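# Swap two taped corner screws using a powered screwdriver

## Task

At each of the two housing corners marked with red tape, remove the existing screw by unscrewing it, drop it into the reject dish (release is allowed once any part of it sits inside the dish), then take a fresh screw from the screw feeder and drive it into that same hole until the motor halts on its own at the torque limit (the result shows stopped_at_torque=1). Do not turn or shift that screw afterward. If a screw was pressed in rather than turned in, unscrew it completely and drive it again. Return any unused new screw to the feeder, hanging it as before. After the final screw, raise the screwdriver well clear above the screw heads, release, and move away.

## Robot and tools

Robot: one 7-joint arm (waist, shoulder, upper arm roll, elbow, forearm roll, wrist pitch, wrist roll) carrying a powered screwdriver instead of a gripper. The tool point is the tip of the hex key when unloaded. The key points along the tool point's own +z axis and can be pushed back up to 12 mm. A thin vacuum sleeve around the key can hold a screw by its head. The only camera is cam_wrist (672x504), mounted on the hand.

Frames: reported positions are in the scene frame, in metres. Origin is on the table top beneath the arm base, +z is up, and +y is to the left when facing along +x. Orientation is given as a quaternion wxyz. The base may be tilted. Reported position can be slightly wrong, more so at long reach.

The row: every motion command is one row of 9 numbers, each in [-1, 1], in this order: dx, dy, dz, rx, ry, rz, spindle, torque_limit, sleeve_vacuum. dx..rz are an offset, not a pose. They are expressed in the tool point's own axes and measured from the tool point's measured pose at the start of the action. 1.0 equals 0.6 m for dx, dy, dz and 180 degrees for rx, ry, rz, which form a single rotation vector. So dz = +0.01 is 6 mm along the key's pointing direction. Optionally 7 more numbers (0 to 1) follow: stiffness scales for each joint in joint order, which multiply position gain and persist until changed.

Tool numbers in the row: spindle +1 turns the key clockwise (drive in) at 500 rpm, -1 reverses; intermediate values scale speed; ramp-up takes 0.5 s. The motor keeps running at the last value, even between calls, and the arm does not follow the screw then, so finish with spindle 0. torque_limit maps linearly from 0.3 N m at -1 to 1.2 N m at +1. sleeve_vacuum above 0.01 holds a screw; anything else releases it. torque_limit and sleeve_vacuum persist.

execute_actions(actions): a list of actions; each action is a table of up to 15 rows, one row per 1/30 s step. A shorter table repeats its last row to fill 15 steps. Every row in an action is relative to the same start pose, not to the preceding row. For the first action of a call the start is the last reported pose. An empty list just returns state and images.

move(target, speed, blocking): target is one row as above, an offset from the pose in the latest result showing one. The tool point goes along a straight path toward it for 0.5 to 10 s (cut off at 10 s). speed is in m/s, 0.002 to 0.5, default 0.25; rotation is capped at twice that in rad/s. The tool numbers are sent at the start. It does not avoid obstacles, may overshoot speed (especially with the arm nearly straight), and contacts hit harder when faster or aimed further past the surface. With blocking=false you get a result after 0.5 s; until a result shows the move ended, other motion calls are refused, so use wait or stop.

wait(seconds): 0 to 10; holds the last command, letting a running move continue. stop(): brakes a running move; it needs braking distance; the spindle keeps going. zoom_image(camera, region): camera "cam_wrist", region [x0, y0, x1, y1] in pixels of the latest image, at most 504x504. finished_scene(scene): pass the current scene number; irreversible. Replying without a tool call also ends things.

Engaging and driving: place the tool point on the screw axis, 2 mm below the top of its head, and turn slowly with spindle between -0.2 and 0.2. Negative engages without advancing; positive engages and drives in. While the screw turns, advance the arm 0.7 mm per turn along the screw. The motor stops itself at 95% of torque_limit when the head seats or the thread jams; then stopped_at_torque=1, and positive spindle is ignored until spindle has been 0 or negative for 0.5 s. Loosening has no auto-stop; if turns stops falling, raise torque_limit. screw_detected=1 while sleeve_vacuum_kpa exceeds 30, meaning a head seals the sleeve. turns counts key revolutions since the start, positive clockwise.

Control limits: each step the commanded pose is clipped to within 70 mm and 16 degrees of the measured pose; damped inverse kinematics favours position over orientation. After an action the arm only continues to the last clipped pose, so long moves need further commands. Joints slow together; after a big move the arm may still be short of target. The elbow cannot fully straighten. Joint ranges (rad): waist ±6.283, shoulder ±2.250, upper arm roll ±6.283, elbow ±2.580, forearm roll ±6.283, wrist pitch ±2.100, wrist roll ±6.283.

Result lines: the state gives end_effector_position and end_effector_quat_wxyz; Joint positions and joint torques (offset and noisy); "Hand target" is where the controller is currently driving. "pose unreachable" means the clearance check (which treats the mount as part of the arm) altered or blocked the command. execute_actions results list step readings; HELD marks steps partly held back. move adds a "move:" line: done, off_target, moving, held or fault, plus limits (paced = pose clipped; held = some steps blocked, after which the arm may surge) and the distance to target. Camera calibration changes are listed with images.

Avoid: torque faults (contact torque reaching a joint's load limit: 50.7 N m for the first four joints, 31.9 N m for the last three, held load included) stop the arm for 10 s and skip the rest of the call. Motor heat from holding loads triggers MOTOR HOT at 60 °C and an OVER-TEMPERATURE FAULT at 75 °C, when the arm sinks. Loose objects may occasionally be nudged. Never push or knock anything off the table, and avoid drops, slips, slams and hard presses.

Each tool is called by a JSON object that holds its "op" and its "data".

## Session

{"op": "execute_actions", "data": {"actions": []}}

Scene clock: 0.00 s.
end_effector_position=(+0.4355, +0.2341, +0.0611) sleeve_vacuum_kpa=0 screw_detected=0 stopped_at_torque=0 turns=0.00 end_effector_quat_wxyz=(+0.120, +0.601, +0.692, -0.381)
Joint positions: [-0.057  0.217  0.003  1.301 -0.003  1.622  1.514]
Joint velocities: [ 0.001  0.     0.001  0.    -0.    -0.    -0.001]
Joint torques (N m, as the joint torque sensors report them, + toward a larger angle): no reading
Hand target: +0.435, +0.234, +0.061; +0.120, +0.601, +0.692, -0.381
Joint stiffness scale: [1. 1. 1. 1. 1. 1. 1.]

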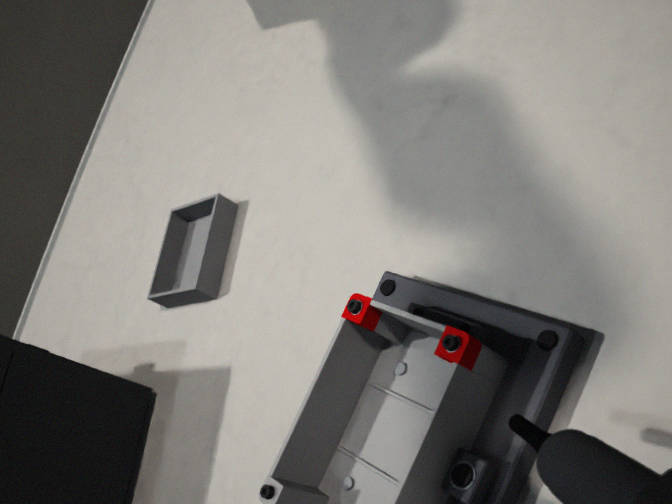

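{"op": "move", "data": {"target": [-0.244,-0.0877,-0.069,-0.137,0.2232,0,0,0,0], "speed": 0.2}}

Scene clock: 15.87 s.
end_effector_position=(+0.4360, +0.1513, +0.1999) sleeve_vacuum_kpa=0 screw_detected=0 stopped_at_torque=0 turns=0.00 end_effector_quat_wxyz=(+0.002, +0.658, +0.753, -0.005)
Joint positions: [ 0.728  0.404  0.492  1.568 -0.803  1.776  2.864]
Joint velocities: [ 0.009  0.004 -0.007 -0.001  0.    -0.001 -0.   ]
Joint torques (N m, as the joint torque sensors report them, + toward a larger angle): [ 12.25 -10.64   7.64  -6.94  -0.15   0.95   0.14]
Hand target: +0.438, +0.154, +0.201; +0.001, +0.655, +0.756, -0.001
Off the commanded pose: 0.003 m, 1 deg.
Joint stiffness scale: [1. 1. 1. 1. 1. 1. 1.]
move: done
camera_calibration (this result's frames):
cam_wrist: T_world_to_cam=[[-0.110838, 0.993835, -0.00252467, -0.028813], [0.992015, 0.110481, -0.0608277, -0.360173], [-0.0601737, -0.00924653, -0.998145, 0.503681], [0, 0, 0, 1]] pos_world=[0.384411, 0.0730847, 0.480765]

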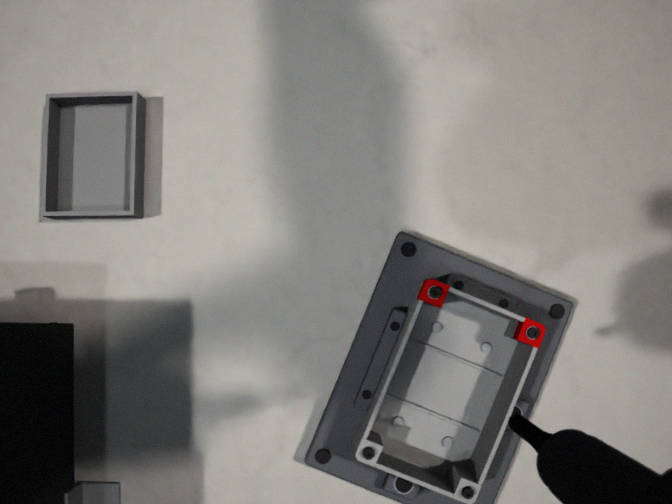

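{"op": "zoom_image", "data": {"camera": "cam_wrist", "region": [400, 260, 640, 500]}}

Region (400, 260, 640, 500) of cam_wrist's 672x504 image, scaled by 2.100.

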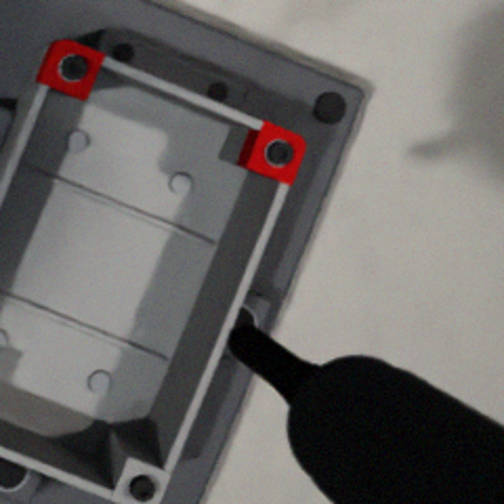

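{"op": "move", "data": {"target": [0.076,-0.0435,0.2,-0.0016,0.003,0,0,0,0], "speed": 0.15}}

Scene clock: 37.27 s.
end_effector_position=(+0.4008, +0.1909, +0.0814) sleeve_vacuum_kpa=0 screw_detected=0 stopped_at_torque=0 turns=0.00 end_effector_quat_wxyz=(-0.003, +0.661, +0.751, -0.002)
Joint positions: [ 0.573  0.284  0.394  1.968 -0.849  1.429  2.889]
Joint velocities: [-0.001 -0.006 -0.006  0.002  0.    -0.003  0.001]
Joint torques (N m, as the joint torque sensors report them, + toward a larger angle): [10.46 -9.79  7.8  -6.29 -0.1   1.17  0.14]
Hand target: +0.403, +0.191, +0.080; +0.000, +0.658, +0.753, +0.000
Off the commanded pose: 0.003 m, 1 deg.
Joint stiffness scale: [1. 1. 1. 1. 1. 1. 1.]
move: done
camera_calibration (this result's frames):
cam_wrist: T_world_to_cam=[[-0.102482, 0.994691, 0.00934356, -0.0768774], [0.992735, 0.102866, -0.0624156, -0.335564], [-0.0630454, 0.00287923, -0.998007, 0.382455], [0, 0, 0, 1]] pos_world=[0.34936, 0.109886, 0.361467]

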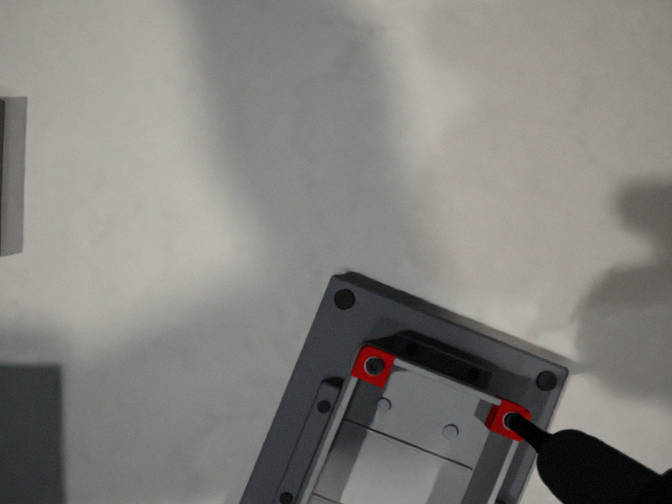

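{"op": "wait", "data": {"seconds": 0}}

{"op": "zoom_image", "data": {"camera": "cam_wrist", "region": [460, 370, 580, 470]}}

{"op": "zoom_image", "data": {"camera": "cam_wrist", "region": [320, 320, 440, 420]}}

Scene clock: 42.83 s.
end_effector_position=(+0.4008, +0.1911, +0.0814) sleeve_vacuum_kpa=0 screw_detected=0 stopped_at_torque=0 turns=0.00 end_effector_quat_wxyz=(-0.003, +0.660, +0.751, -0.002)
Joint positions: [ 0.573  0.284  0.394  1.969 -0.849  1.429  2.889]
Joint velocities: [ 0.001 -0.    -0.     0.    -0.001 -0.    -0.   ]
Joint torques (N m, as the joint torque sensors report them, + toward a larger angle): [10.53 -9.77  7.47 -6.53 -0.16  1.02  0.1 ]
Hand target: +0.403, +0.191, +0.080; +0.000, +0.658, +0.753, +0.000
Off the commanded pose: 0.003 m, 1 deg.
Joint stiffness scale: [1. 1. 1. 1. 1. 1. 1.]
camera_calibration (this result's frames):
cam_wrist: T_world_to_cam=[[-0.103007, 0.994638, 0.00916908, -0.0767708], [0.992697, 0.103379, -0.0621755, -0.335712], [-0.06279, 0.0026976, -0.998023, 0.382427], [0, 0, 0, 1]] pos_world=[0.349365, 0.110033, 0.361502]

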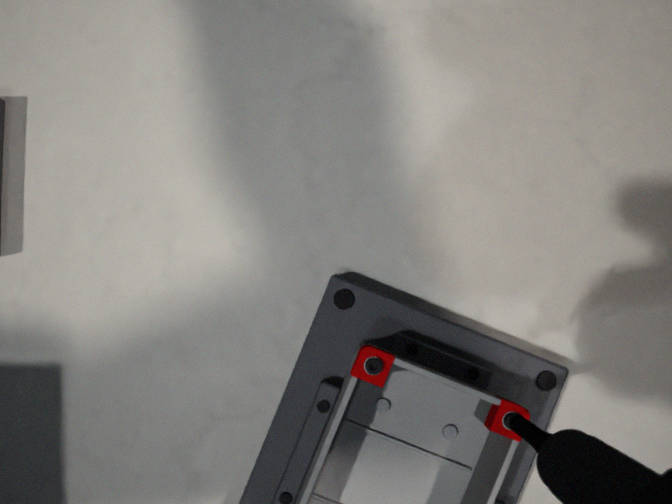

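Region (460, 370, 580, 470) of cam_wrist's 672x504 image, scaled by 4.200.

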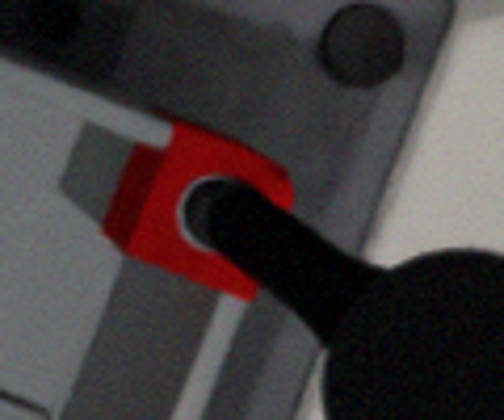

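Region (320, 320, 440, 420) of cam_wrist's 672x504 image, scaled by 4.200.

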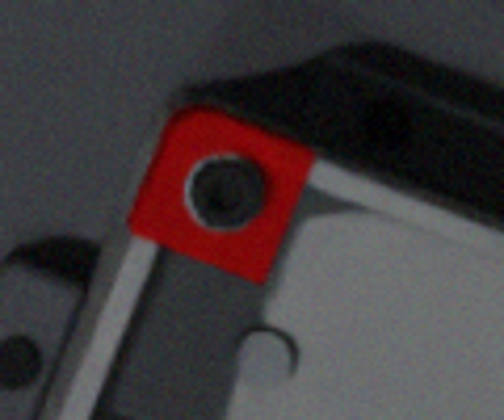

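{"op": "move", "data": {"target": [0.0045,0.008,0.013,0,0,0,0,0,0], "speed": 0.02}}

{"op": "zoom_image", "data": {"camera": "cam_wrist", "region": [460, 370, 580, 470]}}

Scene clock: 56.87 s.
end_effector_position=(+0.4021, +0.1941, +0.0758) sleeve_vacuum_kpa=0 screw_detected=0 stopped_at_torque=0 turns=0.00 end_effector_quat_wxyz=(-0.005, +0.658, +0.753, -0.003)
Joint positions: [ 0.556  0.284  0.388  1.971 -0.855  1.418  2.884]
Joint velocities: [-0.009  0.002 -0.     0.    -0.     0.     0.   ]
Joint torques (N m, as the joint torque sensors report them, + toward a larger angle): [11.18 -9.84  7.5  -6.48 -0.08  0.96  0.1 ]
Hand target: +0.405, +0.194, +0.074; -0.003, +0.660, +0.751, -0.002
Off the commanded pose: 0.004 m, 0 deg.
Joint stiffness scale: [1. 1. 1. 1. 1. 1. 1.]
move: off_target
camera_calibration (this result's frames):
cam_wrist: T_world_to_cam=[[-0.109958, 0.993883, 0.0102694, -0.0767629], [0.99162, 0.110401, -0.0670933, -0.33821], [-0.0678167, 0.00280592, -0.997694, 0.378916], [0, 0, 0, 1]] pos_world=[0.352631, 0.112569, 0.356139]

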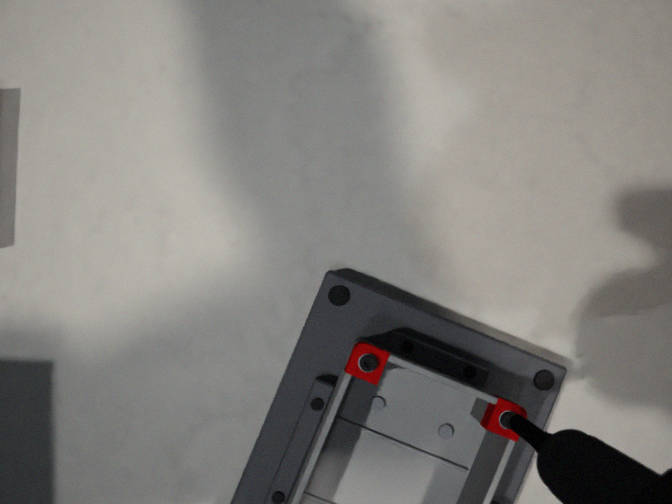

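Region (460, 370, 580, 470) of cam_wrist's 672x504 image, scaled by 4.200.

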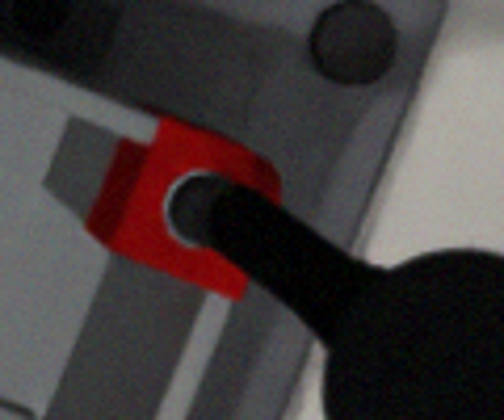

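{"op": "move", "data": {"target": [-0.0007,0.009,0.013,-0.0035,-0.0011,0,0,0,0], "speed": 0.02}}

{"op": "zoom_image", "data": {"camera": "cam_wrist", "region": [460, 370, 580, 470]}}

Scene clock: 63.43 s.
end_effector_position=(+0.4052, +0.1944, +0.0703) sleeve_vacuum_kpa=0 screw_detected=0 stopped_at_torque=0 turns=0.00 end_effector_quat_wxyz=(-0.002, +0.658, +0.753, -0.002)
Joint positions: [ 0.549  0.284  0.382  1.981 -0.867  1.398  2.884]
Joint velocities: [-0.     0.001 -0.002  0.002 -0.    -0.002 -0.   ]
Joint torques (N m, as the joint torque sensors report them, + toward a larger angle): [10.84 -9.89  7.51 -5.82 -0.19  0.77  0.16]
Hand target: +0.407, +0.194, +0.068; +0.000, +0.658, +0.753, -0.000
Off the commanded pose: 0.003 m, 0 deg.
Joint stiffness scale: [1. 1. 1. 1. 1. 1. 1.]
move: done
camera_calibration (this result's frames):
cam_wrist: T_world_to_cam=[[-0.108887, 0.994024, 0.00769986, -0.0769157], [0.992175, 0.109154, -0.060611, -0.342098], [-0.0610892, 0.00103988, -0.998132, 0.371298], [0, 0, 0, 1]] pos_world=[0.353728, 0.113411, 0.350461]

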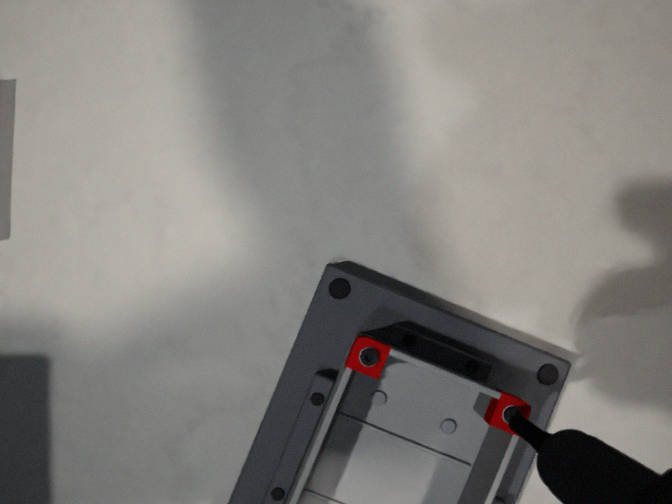

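Region (460, 370, 580, 470) of cam_wrist's 672x504 image, scaled by 4.200.

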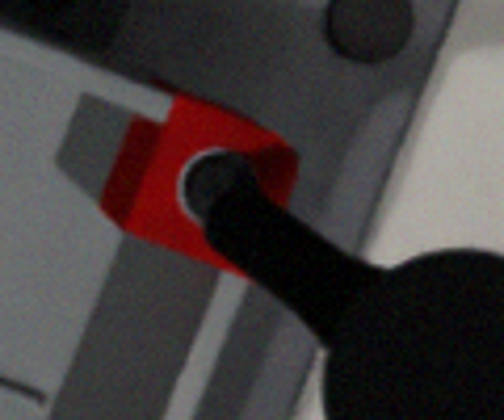

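{"op": "move", "data": {"target": [-0.0004,0.0005,0.0105,-0.0018,0,0,0,0,1], "speed": 0.02}}

{"op": "zoom_image", "data": {"camera": "cam_wrist", "region": [460, 370, 580, 470]}}

Scene clock: 71.03 s.
end_effector_position=(+0.4036, +0.1944, +0.0663) sleeve_vacuum_kpa=14 screw_detected=0 stopped_at_torque=0 turns=0.00 end_effector_quat_wxyz=(-0.002, +0.660, +0.751, -0.001)
Joint positions: [ 0.549  0.284  0.377  1.995 -0.872  1.386  2.888]
Joint velocities: [-0.001  0.    -0.004  0.003 -0.    -0.003 -0.001]
Joint torques (N m, as the joint torque sensors report them, + toward a larger angle): [ 10.56 -10.     7.66  -6.36  -0.02   0.96   0.24]
Hand target: +0.405, +0.194, +0.064; +0.000, +0.658, +0.753, +0.000
Off the commanded pose: 0.003 m, 0 deg.
Joint stiffness scale: [1. 1. 1. 1. 1. 1. 1.]
move: done
camera_calibration (this result's frames):
cam_wrist: T_world_to_cam=[[-0.104696, 0.994468, 0.00848155, -0.0789392], [0.992677, 0.105017, -0.0596917, -0.340194], [-0.0602522, 0.00216995, -0.998181, 0.366656], [0, 0, 0, 1]] pos_world=[0.35153, 0.113433, 0.346352]

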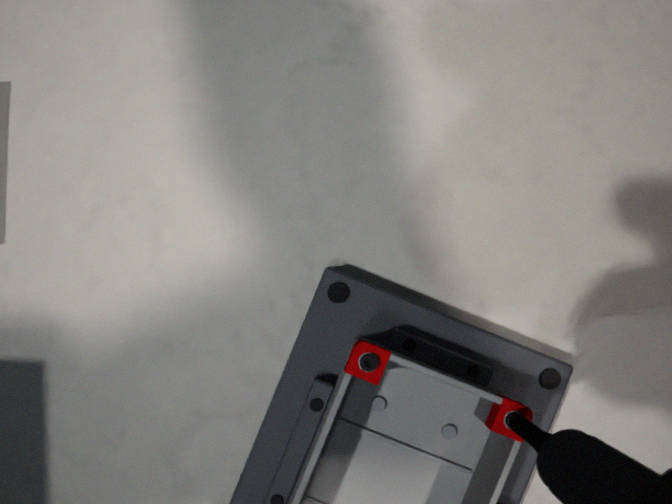

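Region (460, 370, 580, 470) of cam_wrist's 672x504 image, scaled by 4.200.

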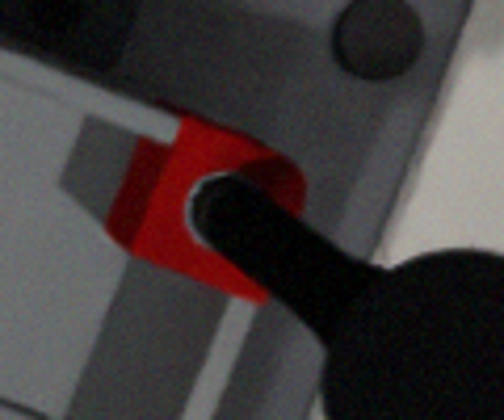

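{"op": "move", "data": {"target": [0.0,0.004,0.0075,-0.0014,-0.0004,0,0,0,1], "speed": 0.01}}

{"op": "zoom_image", "data": {"camera": "cam_wrist", "region": [460, 370, 580, 470]}}

Scene clock: 78.57 s.
end_effector_position=(+0.4037, +0.1947, +0.0642) sleeve_vacuum_kpa=14 screw_detected=0 stopped_at_torque=0 turns=0.00 end_effector_quat_wxyz=(-0.001, +0.660, +0.751, -0.001)
Joint positions: [ 0.545  0.284  0.374  1.999 -0.875  1.379  2.888]
Joint velocities: [-0.    -0.    -0.001  0.001  0.    -0.002  0.001]
Joint torques (N m, as the joint torque sensors report them, + toward a larger angle): [10.51 -9.95  7.68 -6.44 -0.13  1.11  0.12]
Hand target: +0.406, +0.195, +0.062; +0.000, +0.660, +0.751, +0.000
Off the commanded pose: 0.003 m, 0 deg.
Joint stiffness scale: [1. 1. 1. 1. 1. 1. 1.]
move: done
camera_calibration (this result's frames):
cam_wrist: T_world_to_cam=[[-0.104936, 0.994447, 0.00799235, -0.0790761], [0.992654, 0.105227, -0.0597057, -0.340485], [-0.0602152, 0.00166834, -0.998184, 0.364594], [0, 0, 0, 1]] pos_world=[0.35164, 0.113857, 0.344235]

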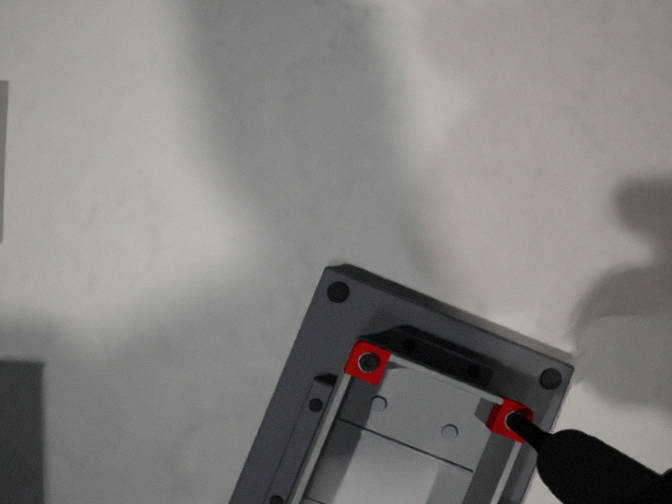

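Region (460, 370, 580, 470) of cam_wrist's 672x504 image, scaled by 4.200.

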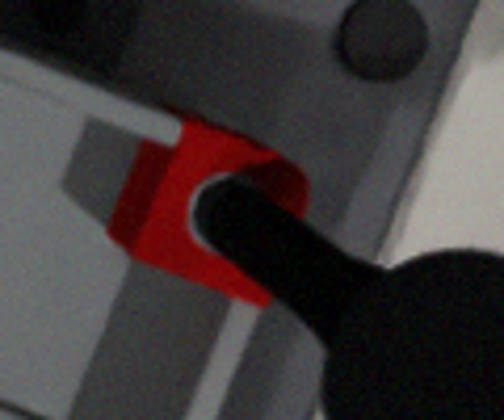

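{"op": "move", "data": {"target": [0.0006,0.0054,0.0075,-0.0012,-0.0002,0,0,0,1], "speed": 0.01}}

{"op": "zoom_image", "data": {"camera": "cam_wrist", "region": [460, 370, 580, 470]}}

Scene clock: 82.23 s.
end_effector_position=(+0.4042, +0.1955, +0.0627) sleeve_vacuum_kpa=14 screw_detected=0 stopped_at_torque=0 turns=0.00 end_effector_quat_wxyz=(-0.001, +0.659, +0.752, -0.001)
Joint positions: [ 0.541  0.284  0.373  2.    -0.878  1.376  2.888]
Joint velocities: [-0.004 -0.     0.001 -0.    -0.    -0.003  0.   ]
Joint torques (N m, as the joint torque sensors report them, + toward a larger angle): [10.21 -9.31  6.86 -5.95 -0.43  0.77  0.07]
Hand target: +0.407, +0.196, +0.060; +0.000, +0.660, +0.751, -0.000
Off the commanded pose: 0.004 m, 0 deg.
Joint stiffness scale: [1. 1. 1. 1. 1. 1. 1.]
move: off_target
camera_calibration (this result's frames):
cam_wrist: T_world_to_cam=[[-0.107668, 0.994155, 0.00801027, -0.0785668], [0.992336, 0.107956, -0.0601295, -0.341546], [-0.0606428, 0.00147484, -0.998158, 0.363363], [0, 0, 0, 1]] pos_world=[0.352505, 0.114444, 0.342786]

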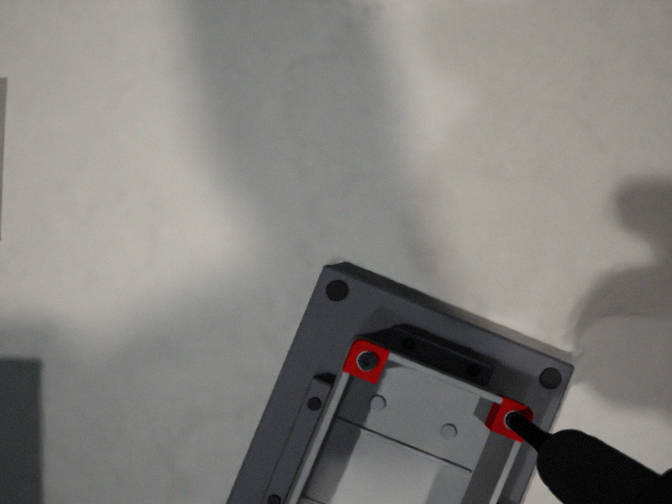

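Region (460, 370, 580, 470) of cam_wrist's 672x504 image, scaled by 4.200.

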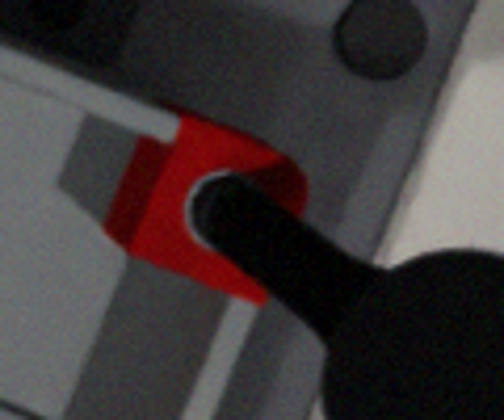

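{"op": "execute_actions", "data": {"actions": [[[0,0.0045,0.007,-0.001,0,0,-0.15,1,1]],[[0,0.004,0.004,-0.001,0,0,-0.15,1,1],[0,0.004,0.004,-0.001,0,0,-0.15,1,1],[0,0.004,0.004,-0.001,0,0,-0.15,1,1],[0,0.004,0.004,-0.001,0,0,-0.15,1,1],[0,0.004,0.004,-0.001,0,0,-0.15,1,1],[0,0.004,0.004,-0.001,0,0,-0.15,1,1],[0,0.004,0.004,-0.001,0,0,-0.15,1,1],[0,0.004,0.004,-0.001,0,0,-0.15,1,1],[0,0.004,0.004,-0.001,0,0,-0.15,1,1],[0,0.004,0.004,-0.001,0,0,-0.15,1,1],[0,0.004,0.004,-0.001,0,0,0,1,1]]]}}

{"op": "zoom_image", "data": {"camera": "cam_wrist", "region": [460, 370, 580, 470]}}

Scene clock: 89.13 s.
end_effector_position=(+0.4042, +0.1955, +0.0615) sleeve_vacuum_kpa=40 screw_detected=1 stopped_at_torque=0 turns=-1.01 end_effector_quat_wxyz=(-0.002, +0.658, +0.753, -0.002)
Joint positions: [ 0.539  0.285  0.371  2.    -0.879  1.373  2.888]
Joint velocities: [ 0.001  0.001 -0.     0.    -0.     0.    -0.   ]
Joint torques (N m, as the joint torque sensors report them, + toward a larger angle): [ 9.71 -9.52  6.84 -6.04 -0.43  0.75  0.03]
Hand target: +0.407, +0.196, +0.059; -0.001, +0.658, +0.753, -0.001
Off the commanded pose: 0.003 m, 0 deg.
Joint stiffness scale: [1. 1. 1. 1. 1. 1. 1.]
Step readings (end_effector_position; steps 1 to 15: 1st action; 16 to 30: 2nd action):
0: (+0.4042, +0.1955, +0.0626)
1: (+0.4042, +0.1955, +0.0625)
2: (+0.4042, +0.1955, +0.0623)
4: (+0.4042, +0.1955, +0.0618)
8: (+0.4042, +0.1955, +0.0616)
15: (+0.4042, +0.1955, +0.0615)
16: (+0.4042, +0.1955, +0.0615)
17: (+0.4042, +0.1955, +0.0615)
19: (+0.4042, +0.1955, +0.0615)
23: (+0.4042, +0.1955, +0.0615)
30: end_effector_position above
camera_calibration (this result's frames):
cam_wrist: T_world_to_cam=[[-0.108872, 0.994024, 0.007932, -0.0780915], [0.992125, 0.109154, -0.0614358, -0.341726], [-0.0619345, 0.00118092, -0.99808, 0.362738], [0, 0, 0, 1]] pos_world=[0.352999, 0.114497, 0.341666]

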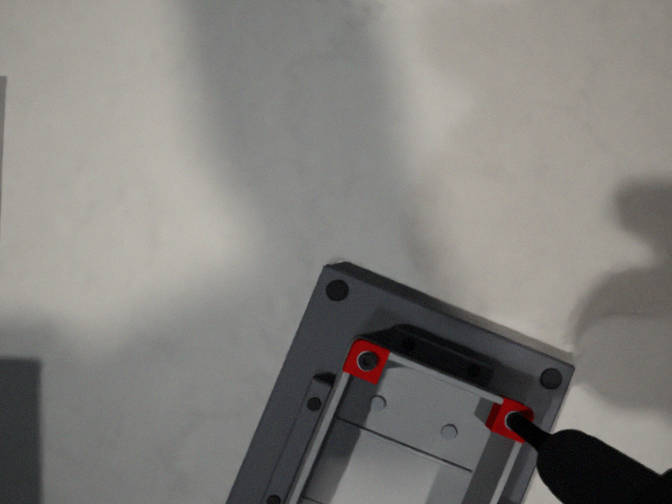

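Region (460, 370, 580, 470) of cam_wrist's 672x504 image, scaled by 4.200.

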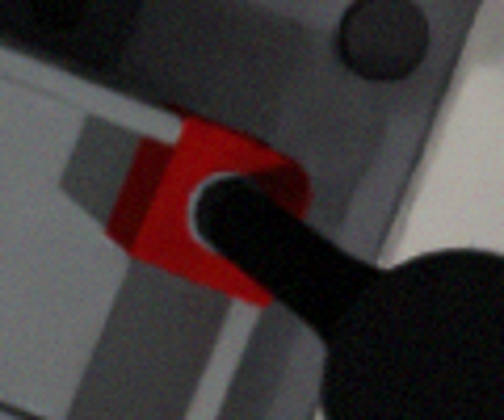

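{"op": "move", "data": {"target": [0,0.0,-0.02,-0.0015,0,0,-1,1,1], "speed": 0.0055}}

{"op": "execute_actions", "data": {"actions": [[[0,0,0,0,0,0,0,1,1]]]}}

{"op": "zoom_image", "data": {"camera": "cam_wrist", "region": [460, 370, 580, 470]}}

Scene clock: 95.93 s.
end_effector_position=(+0.4052, +0.1956, +0.0713) sleeve_vacuum_kpa=29 screw_detected=0 stopped_at_torque=0 turns=-19.07 end_effector_quat_wxyz=(+0.000, +0.658, +0.753, +0.001)
Joint positions: [ 0.55   0.279  0.384  1.987 -0.87   1.399  2.888]
Joint velocities: [-0.002 -0.001  0.     0.     0.     0.005 -0.001]
Joint torques (N m, as the joint torque sensors report them, + toward a larger angle): [10.55 -9.69  7.6  -6.51 -0.58  0.55 -0.03]
Hand target: +0.404, +0.196, +0.073; -0.000, +0.658, +0.753, -0.000
Off the commanded pose: 0.002 m, 0 deg.
Joint stiffness scale: [1. 1. 1. 1. 1. 1. 1.]
move: done
camera_calibration (this result's frames):
cam_wrist: T_world_to_cam=[[-0.109414, 0.993963, 0.00818891, -0.0779361], [0.992438, 0.1097, -0.0550775, -0.342753], [-0.0556433, 0.00210072, -0.998449, 0.369826], [0, 0, 0, 1]] pos_world=[0.352212, 0.114289, 0.351013]

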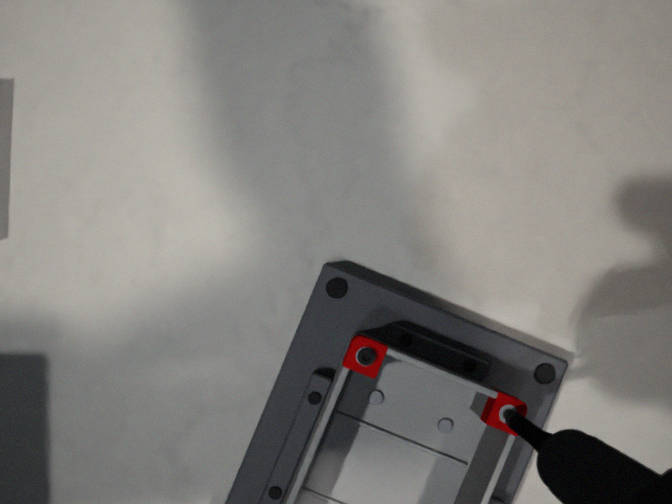

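Scene clock: 96.43 s.
end_effector_position=(+0.4052, +0.1956, +0.0713) sleeve_vacuum_kpa=28 screw_detected=0 stopped_at_torque=0 turns=-19.07 end_effector_quat_wxyz=(+0.000, +0.658, +0.753, +0.001)
Joint positions: [ 0.55   0.279  0.384  1.987 -0.87   1.399  2.888]
Joint velocities: [-0.001 -0.    -0.     0.     0.    -0.001 -0.   ]
Joint torques (N m, as the joint torque sensors report them, + toward a larger angle): [10.41 -9.92  7.5  -6.75 -0.73  0.88 -0.01]
Hand target: +0.405, +0.196, +0.071; +0.000, +0.658, +0.753, +0.001
Off the commanded pose: 0.000 m, 0 deg.
Joint stiffness scale: [1. 1. 1. 1. 1. 1. 1.]
Step readings (end_effector_position):
0: (+0.4052, +0.1956, +0.0713)
1: (+0.4052, +0.1956, +0.0713)
2: (+0.4052, +0.1956, +0.0713)
4: (+0.4052, +0.1956, +0.0713)
8: (+0.4052, +0.1956, +0.0713)
15: end_effector_position above
camera_calibration (this result's frames):
cam_wrist: T_world_to_cam=[[-0.109416, 0.993962, 0.00819295, -0.0779383], [0.992437, 0.109702, -0.0550772, -0.342753], [-0.0556434, 0.00210468, -0.998448, 0.369827], [0, 0, 0, 1]] pos_world=[0.352211, 0.11429, 0.351014]

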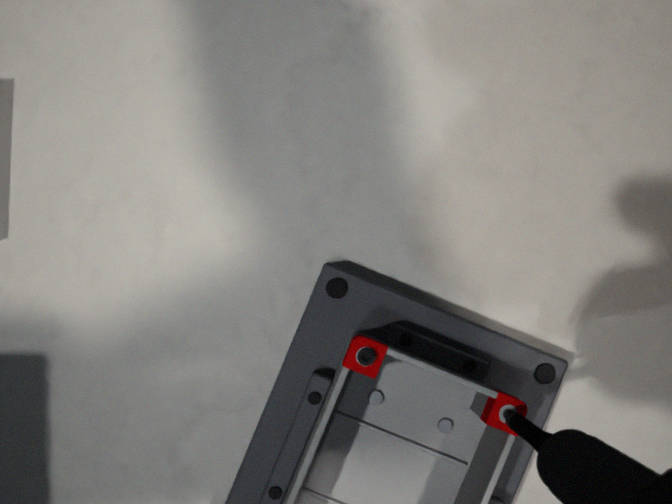

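Region (460, 370, 580, 470) of cam_wrist's 672x504 image, scaled by 4.200.

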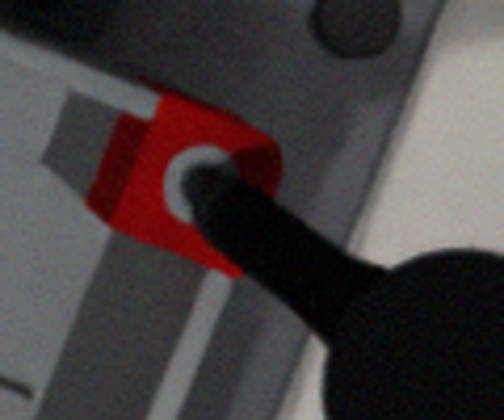

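{"op": "execute_actions", "data": {"actions": [[[0,-0.002,0.005,0,0,0,0,1,1]]]}}

{"op": "zoom_image", "data": {"camera": "cam_wrist", "region": [460, 370, 580, 470]}}

Scene clock: 101.23 s.
end_effector_position=(+0.4041, +0.1957, +0.0705) sleeve_vacuum_kpa=38 screw_detected=1 stopped_at_torque=0 turns=-19.07 end_effector_quat_wxyz=(-0.000, +0.659, +0.752, +0.000)
Joint positions: [ 0.55   0.279  0.384  1.991 -0.87   1.397  2.888]
Joint velocities: [-0.001 -0.     0.001  0.    -0.     0.    -0.   ]
Joint torques (N m, as the joint torque sensors report them, + toward a larger angle): [ 9.34 -9.27  6.6  -5.75 -0.19  1.07  0.19]
Hand target: +0.404, +0.195, +0.068; +0.000, +0.658, +0.753, +0.000
Off the commanded pose: 0.002 m, 0 deg.
Joint stiffness scale: [1. 1. 1. 1. 1. 1. 1.]
Step readings (end_effector_position):
0: (+0.4052, +0.1956, +0.0713)
1: (+0.4050, +0.1957, +0.0712)
2: (+0.4046, +0.1958, +0.0709)
4: (+0.4041, +0.1958, +0.0706)
8: (+0.4041, +0.1957, +0.0705)
15: end_effector_position above
camera_calibration (this result's frames):
cam_wrist: T_world_to_cam=[[-0.106345, 0.994289, 0.00891329, -0.0794798], [0.992724, 0.106678, -0.055844, -0.341179], [-0.056476, 0.00290969, -0.9984, 0.36918], [0, 0, 0, 1]] pos_world=[0.351094, 0.114348, 0.350245]

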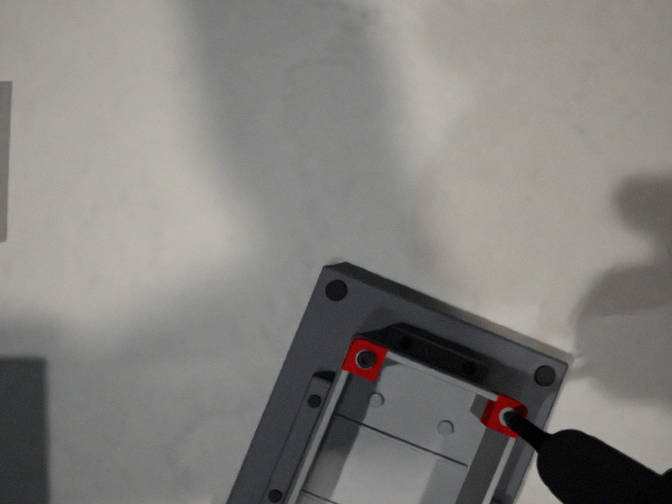

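Region (460, 370, 580, 470) of cam_wrist's 672x504 image, scaled by 4.200.

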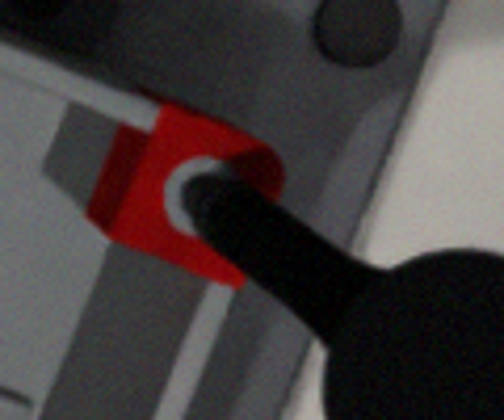

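{"op": "move", "data": {"target": [0,-0.002,-0.03,0,0,0,0,1,1], "speed": 0.015}}

{"op": "zoom_image", "data": {"camera": "cam_wrist", "region": [460, 370, 580, 470]}}

Scene clock: 105.40 s.
end_effector_position=(+0.4050, +0.1953, +0.0861) sleeve_vacuum_kpa=40 screw_detected=1 stopped_at_torque=0 turns=-19.07 end_effector_quat_wxyz=(+0.001, +0.657, +0.754, +0.002)
Joint positions: [ 0.565  0.272  0.406  1.962 -0.854  1.44   2.887]
Joint velocities: [ 0.001 -0.001  0.007 -0.002  0.     0.004 -0.   ]
Joint torques (N m, as the joint torque sensors report them, + toward a larger angle): [10.44 -9.57  7.63 -6.74 -0.13  1.19  0.12]
Hand target: +0.403, +0.196, +0.088; -0.000, +0.659, +0.752, +0.001
Off the commanded pose: 0.003 m, 0 deg.
Joint stiffness scale: [1. 1. 1. 1. 1. 1. 1.]
move: done
camera_calibration (this result's frames):
cam_wrist: T_world_to_cam=[[-0.111106, 0.993772, 0.00849267, -0.077116], [0.992459, 0.111396, -0.0511508, -0.342377], [-0.0517783, 0.00274548, -0.998655, 0.382986], [0, 0, 0, 1]] pos_world=[0.351058, 0.113724, 0.365613]

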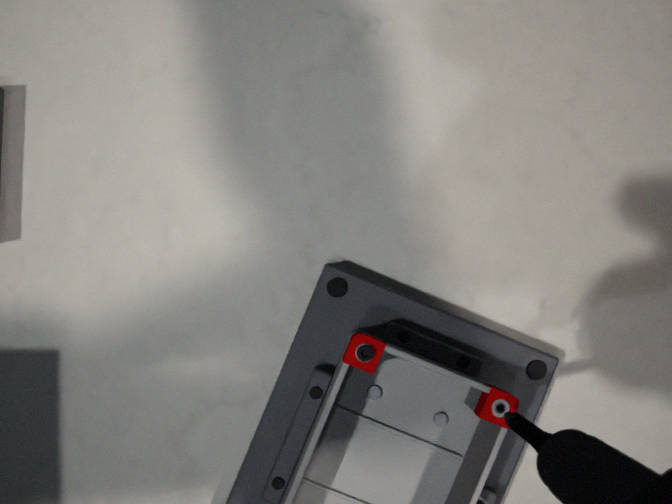

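Region (460, 370, 580, 470) of cam_wrist's 672x504 image, scaled by 4.200.

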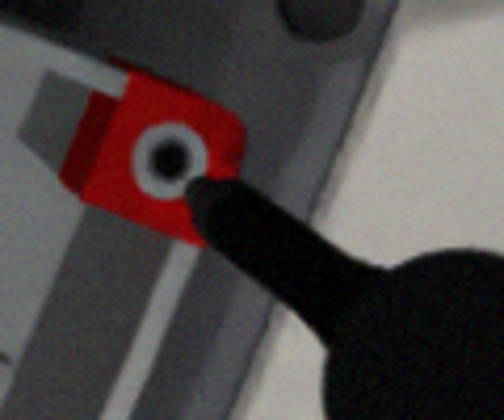

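{"op": "move", "data": {"target": [-0.485,-0.215,-0.008,0,0,0,0,1,1], "speed": 0.2}}

Scene clock: 112.13 s.
end_effector_position=(+0.3159, -0.1132, +0.0898) sleeve_vacuum_kpa=40 screw_detected=1 stopped_at_torque=0 turns=-19.07 end_effector_quat_wxyz=(+0.002, +0.658, +0.753, -0.004)
Joint positions: [ 1.021  0.98   0.418  1.615 -0.859  1.452  3.443]
Joint velocities: [ 0.014  0.007 -0.012 -0.003 -0.001  0.001  0.   ]
Joint torques (N m, as the joint torque sensors report them, + toward a larger angle): [ 14.38 -15.87   8.58  -6.47   0.32   0.97   0.07]
Hand target: +0.317, -0.112, +0.091; +0.002, +0.658, +0.753, +0.000
Off the commanded pose: 0.003 m, 1 deg.
Joint stiffness scale: [1. 1. 1. 1. 1. 1. 1.]
move: done
camera_calibration (this result's frames):
cam_wrist: T_world_to_cam=[[-0.109281, 0.99401, -0.00112566, 0.21989], [0.992264, 0.109022, -0.0593822, -0.218861], [-0.0589038, -0.00760629, -0.998235, 0.383973], [0, 0, 0, 1]] pos_world=[0.263815, -0.191792, 0.370546]

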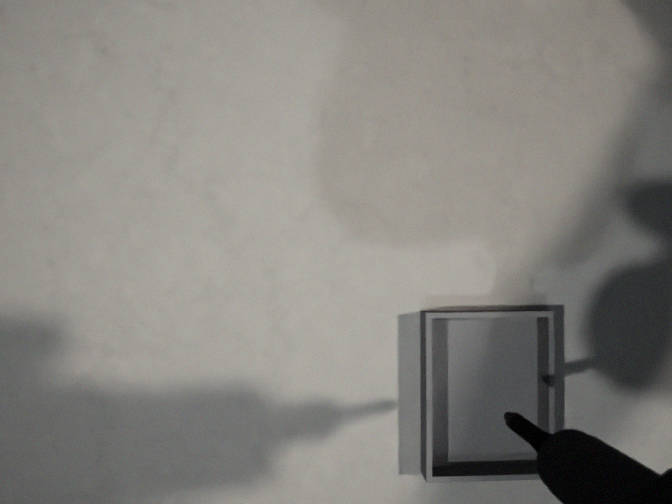

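{"op": "move", "data": {"target": [0.011,0.007,0.113,-0.001,0.003,0,0,1,1], "speed": 0.1}}

Scene clock: 116.83 s.
end_effector_position=(+0.3179, -0.1054, +0.0247) sleeve_vacuum_kpa=40 screw_detected=1 stopped_at_torque=0 turns=-19.07 end_effector_quat_wxyz=(-0.002, +0.659, +0.752, +0.001)
Joint positions: [ 0.972  1.019  0.344  1.728 -0.928  1.307  3.485]
Joint velocities: [-0.001  0.002 -0.009  0.001  0.    -0.005  0.002]
Joint torques (N m, as the joint torque sensors report them, + toward a larger angle): [ 14.51 -15.38   8.75  -5.79   0.31   0.88   0.17]
Hand target: +0.319, -0.107, +0.022; -0.000, +0.658, +0.753, -0.000
Off the commanded pose: 0.003 m, 0 deg.
Joint stiffness scale: [1. 1. 1. 1. 1. 1. 1.]
move: done
camera_calibration (this result's frames):
cam_wrist: T_world_to_cam=[[-0.106283, 0.994266, 0.0118127, 0.211012], [0.992569, 0.106795, -0.0583259, -0.226003], [-0.0592529, 0.00552581, -0.998228, 0.320627], [0, 0, 0, 1]] pos_world=[0.265749, -0.187438, 0.304385]

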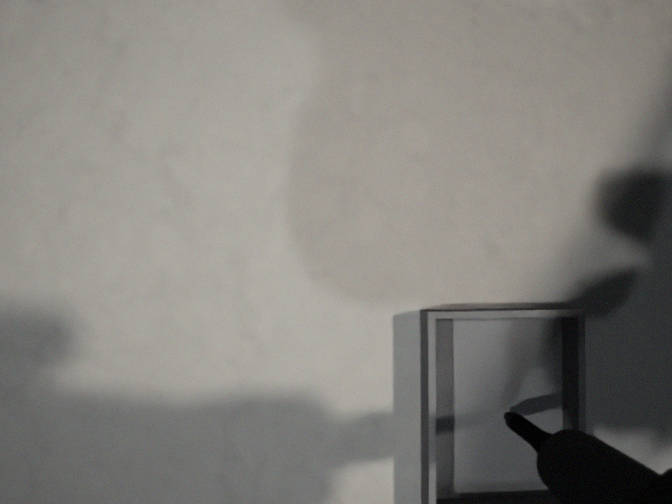

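{"op": "execute_actions", "data": {"actions": [[[0,0,0.01,0,0,0,0,1,1],[0,0,0.01,0,0,0,0,1,1],[0,0,0.01,0,0,0,0,1,1],[0,0,0.01,0,0,0,0,1,1],[0,0,0.01,0,0,0,0,1,1],[0,0,0.01,0,0,0,0,1,1],[0,0,0.01,0,0,0,0,1,1],[0,0,0.01,0,0,0,0,1,1],[0,0,0.01,0,0,0,0,1,0]]]}}

{"op": "move", "data": {"target": [0.05,0.0,-0.2,0,0,0,0,1,0], "speed": 0.2}}

Scene clock: 124.07 s.
end_effector_position=(+0.3170, -0.1040, +0.0213) sleeve_vacuum_kpa=0 screw_detected=0 stopped_at_torque=0 turns=-19.07 end_effector_quat_wxyz=(-0.004, +0.660, +0.752, +0.001)
Joint positions: [ 0.971  1.022  0.338  1.733 -0.929  1.301  3.485]
Joint velocities: [-0.    -0.001 -0.002 -0.     0.    -0.001  0.001]
Joint torques (N m, as the joint torque sensors report them, + toward a larger angle): [ 14.63 -15.7    8.81  -5.62   0.36   1.07   0.1 ]
Hand target: +0.318, -0.105, +0.019; -0.002, +0.659, +0.752, +0.001
Off the commanded pose: 0.003 m, 0 deg.
Joint stiffness scale: [1. 1. 1. 1. 1. 1. 1.]
Step readings (end_effector_position):
0: (+0.3180, -0.1054, +0.0246)
1: (+0.3179, -0.1053, +0.0243)
2: (+0.3176, -0.1051, +0.0236)
4: (+0.3170, -0.1045, +0.0224)
8: (+0.3169, -0.1041, +0.0216)
15: end_effector_position above
camera_calibration (this result's frames):
cam_wrist: T_world_to_cam=[[-0.104968, 0.994355, 0.0155123, 0.20906], [0.992575, 0.105719, -0.0601602, -0.225527], [-0.0614605, 0.00908217, -0.998068, 0.318206], [0, 0, 0, 1]] pos_world=[0.265354, -0.186927, 0.300781]

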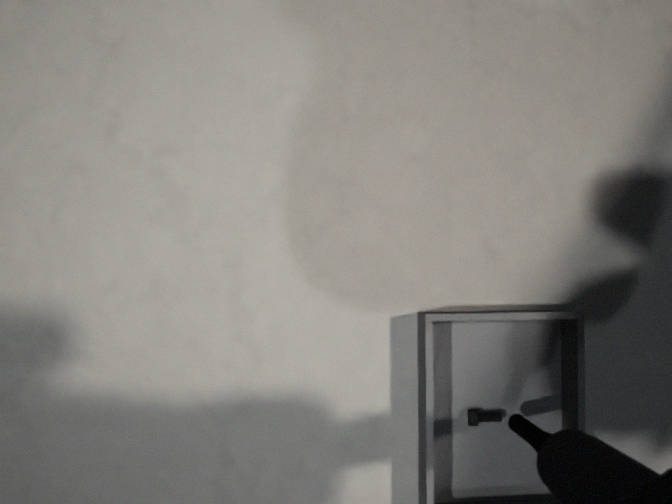

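Scene clock: 125.17 s.
end_effector_position=(+0.3152, -0.0767, +0.1388) sleeve_vacuum_kpa=0 screw_detected=0 stopped_at_torque=0 turns=-19.07 end_effector_quat_wxyz=(-0.002, +0.658, +0.753, +0.001)
Joint positions: [ 1.044  0.888  0.451  1.598 -0.798  1.562  3.405]
Joint velocities: [ 0.    -0.001  0.006 -0.001  0.     0.004 -0.   ]
Joint torques (N m, as the joint torque sensors report them, + toward a larger angle): [ 13.69 -14.09   7.96  -7.04   0.31   1.11   0.09]
Hand target: +0.314, -0.075, +0.142; -0.004, +0.660, +0.752, +0.001
Off the commanded pose: 0.003 m, 0 deg.
Joint stiffness scale: [1. 1. 1. 1. 1. 1. 1.]
move: done
camera_calibration (this result's frames):
cam_wrist: T_world_to_cam=[[-0.109829, 0.993866, 0.0129335, 0.181784], [0.992214, 0.110397, -0.0576452, -0.219401], [-0.0587195, 0.00650162, -0.998253, 0.434094], [0, 0, 0, 1]] pos_world=[0.263148, -0.15927, 0.418337]

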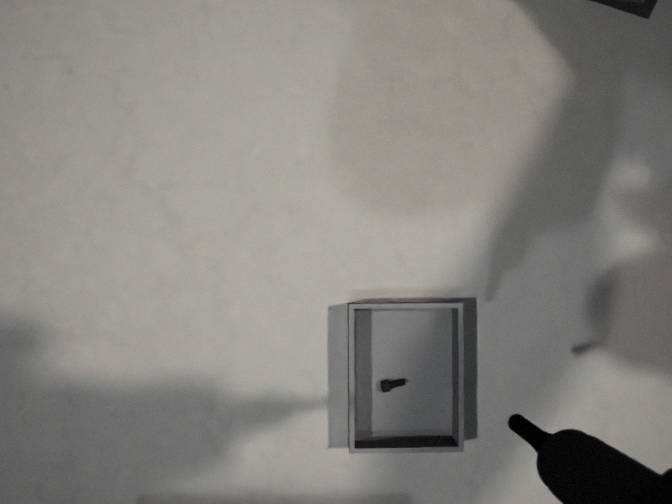

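{"op": "move", "data": {"target": [0.0725,0.422,-0.067,0,-0.0015,0,0,1,0], "speed": 0.2}}

Scene clock: 130.67 s.
end_effector_position=(+0.5596, -0.0021, +0.1789) sleeve_vacuum_kpa=0 screw_detected=0 stopped_at_torque=0 turns=-19.07 end_effector_quat_wxyz=(+0.003, +0.657, +0.754, -0.002)
Joint positions: [ 0.854  0.877  0.349  0.973 -0.949  1.807  2.714]
Joint velocities: [-0.     0.008 -0.008 -0.006  0.    -0.    -0.005]
Joint torques (N m, as the joint torque sensors report them, + toward a larger angle): [ 19.34 -17.16   7.9   -5.55  -0.33   0.88   0.41]
Hand target: +0.560, +0.002, +0.178; -0.001, +0.657, +0.754, +0.000
Off the commanded pose: 0.002 m, 0 deg.
Joint stiffness scale: [1. 1. 1. 1. 1. 1. 1.]
move: done
camera_calibration (this result's frames):
cam_wrist: T_world_to_cam=[[-0.113483, 0.99354, 0.000621681, 0.138184], [0.992003, 0.113342, -0.0555365, -0.468117], [-0.0552482, -0.00568575, -0.998456, 0.486063], [0, 0, 0, 1]] pos_world=[0.506909, -0.0814707, 0.459229]

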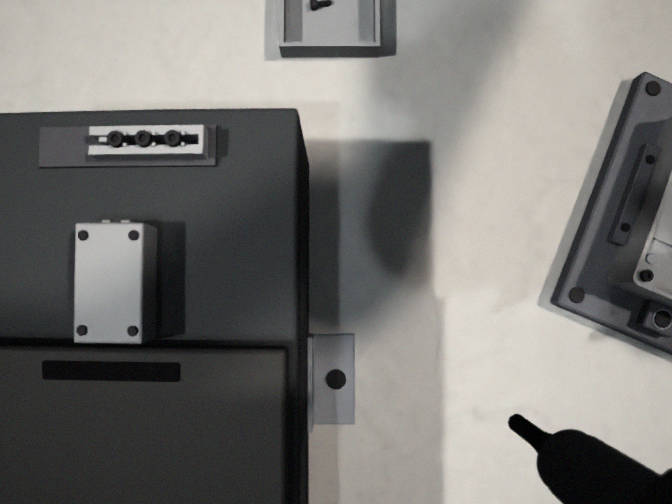

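{"op": "zoom_image", "data": {"camera": "cam_wrist", "region": [30, 100, 240, 190]}}

Region (30, 100, 240, 190) of cam_wrist's 672x504 image, scaled by 2.400; it fills the top 216 rows of this view, and the rest is white.

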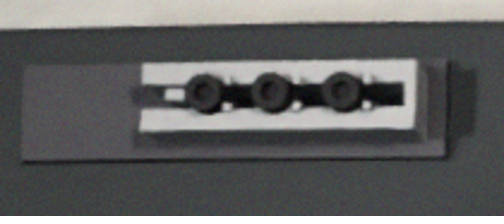

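{"op": "move", "data": {"target": [-0.244,-0.217,0.017,0.0003,0.0023,0,0,1,0], "speed": 0.2}}

Scene clock: 142.00 s.
end_effector_position=(+0.4544, -0.1630, +0.1694) sleeve_vacuum_kpa=0 screw_detected=0 stopped_at_torque=0 turns=-19.07 end_effector_quat_wxyz=(+0.000, +0.658, +0.753, +0.001)
Joint positions: [ 1.046  1.15   0.391  0.897 -0.93   1.792  2.997]
Joint velocities: [ 0.001  0.01  -0.001  0.     0.     0.002  0.   ]
Joint torques (N m, as the joint torque sensors report them, + toward a larger angle): [ 18.61 -19.21   6.72  -5.85  -0.11   0.94   0.12]
Hand target: +0.451, -0.166, +0.170; -0.000, +0.657, +0.754, -0.001
Off the commanded pose: 0.004 m, 0 deg.
Joint stiffness scale: [1. 1. 1. 1. 1. 1. 1.]
move: off_target
camera_calibration (this result's frames):
cam_wrist: T_world_to_cam=[[-0.110454, 0.993839, 0.00918669, 0.28337], [0.992411, 0.110788, -0.0533489, -0.346935], [-0.054038, 0.00322439, -0.998534, 0.470742], [0, 0, 0, 1]] pos_world=[0.401039, -0.244706, 0.44894]

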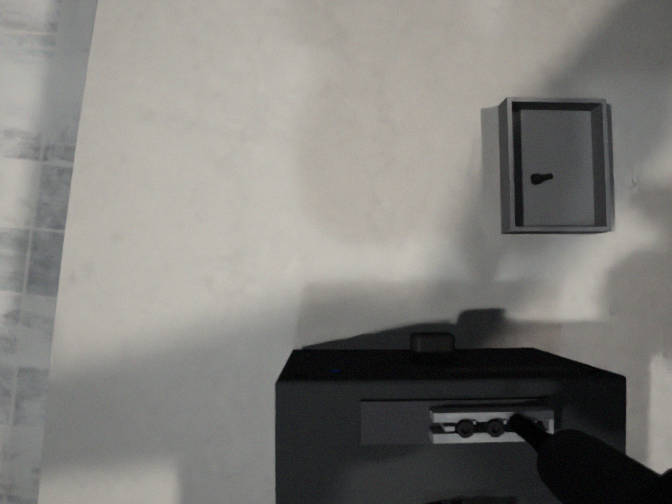

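{"op": "zoom_image", "data": {"camera": "cam_wrist", "region": [420, 370, 580, 470]}}

Region (420, 370, 580, 470) of cam_wrist's 672x504 image, scaled by 3.150; it fills the top 315 rows of this view, and the rest is white.

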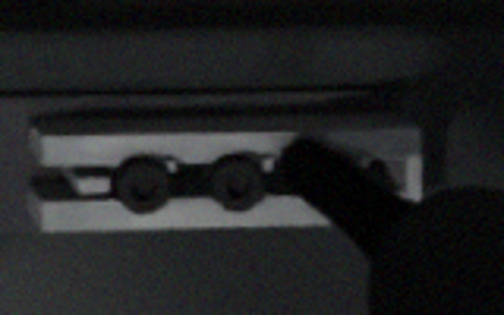

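{"op": "move", "data": {"target": [0,0,-0.016,0,0,0,0,1,0], "speed": 0.02}}

{"op": "zoom_image", "data": {"camera": "cam_wrist", "region": [420, 370, 580, 470]}}

Scene clock: 152.13 s.
end_effector_position=(+0.4557, -0.1642, +0.1773) sleeve_vacuum_kpa=0 screw_detected=0 stopped_at_torque=0 turns=-19.07 end_effector_quat_wxyz=(+0.003, +0.655, +0.756, +0.000)
Joint positions: [ 1.056  1.152  0.391  0.869 -0.93   1.808  2.99 ]
Joint velocities: [ 0.004  0.002 -0.    -0.004 -0.001  0.    -0.001]
Joint torques (N m, as the joint torque sensors report them, + toward a larger angle): [ 18.76 -19.83   6.7   -6.31  -0.09   0.98   0.02]
Hand target: +0.454, -0.163, +0.179; +0.000, +0.658, +0.753, +0.001
Off the commanded pose: 0.002 m, 1 deg.
Joint stiffness scale: [1. 1. 1. 1. 1. 1. 1.]
move: done
camera_calibration (this result's frames):
cam_wrist: T_world_to_cam=[[-0.11811, 0.992992, 0.00413076, 0.288899], [0.991608, 0.118164, -0.052442, -0.346292], [-0.0525626, -0.00209783, -0.998615, 0.477174], [0, 0, 0, 1]] pos_world=[0.40259, -0.244954, 0.45716]

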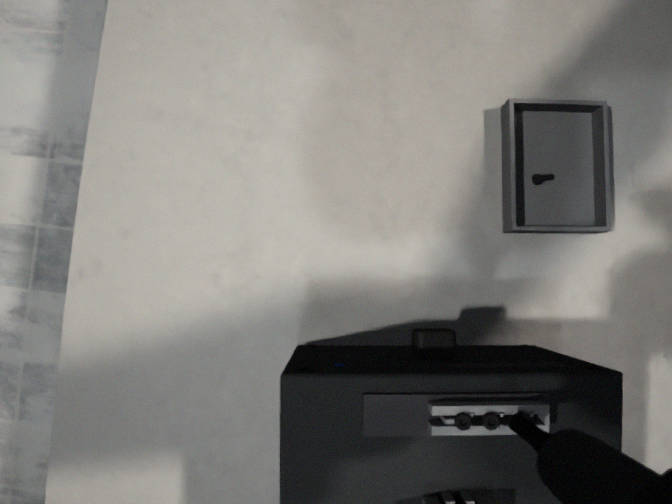

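Region (420, 370, 580, 470) of cam_wrist's 672x504 image, scaled by 3.150; it fills the top 315 rows of this view, and the rest is white.

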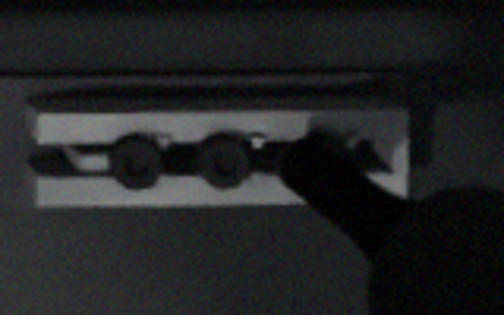

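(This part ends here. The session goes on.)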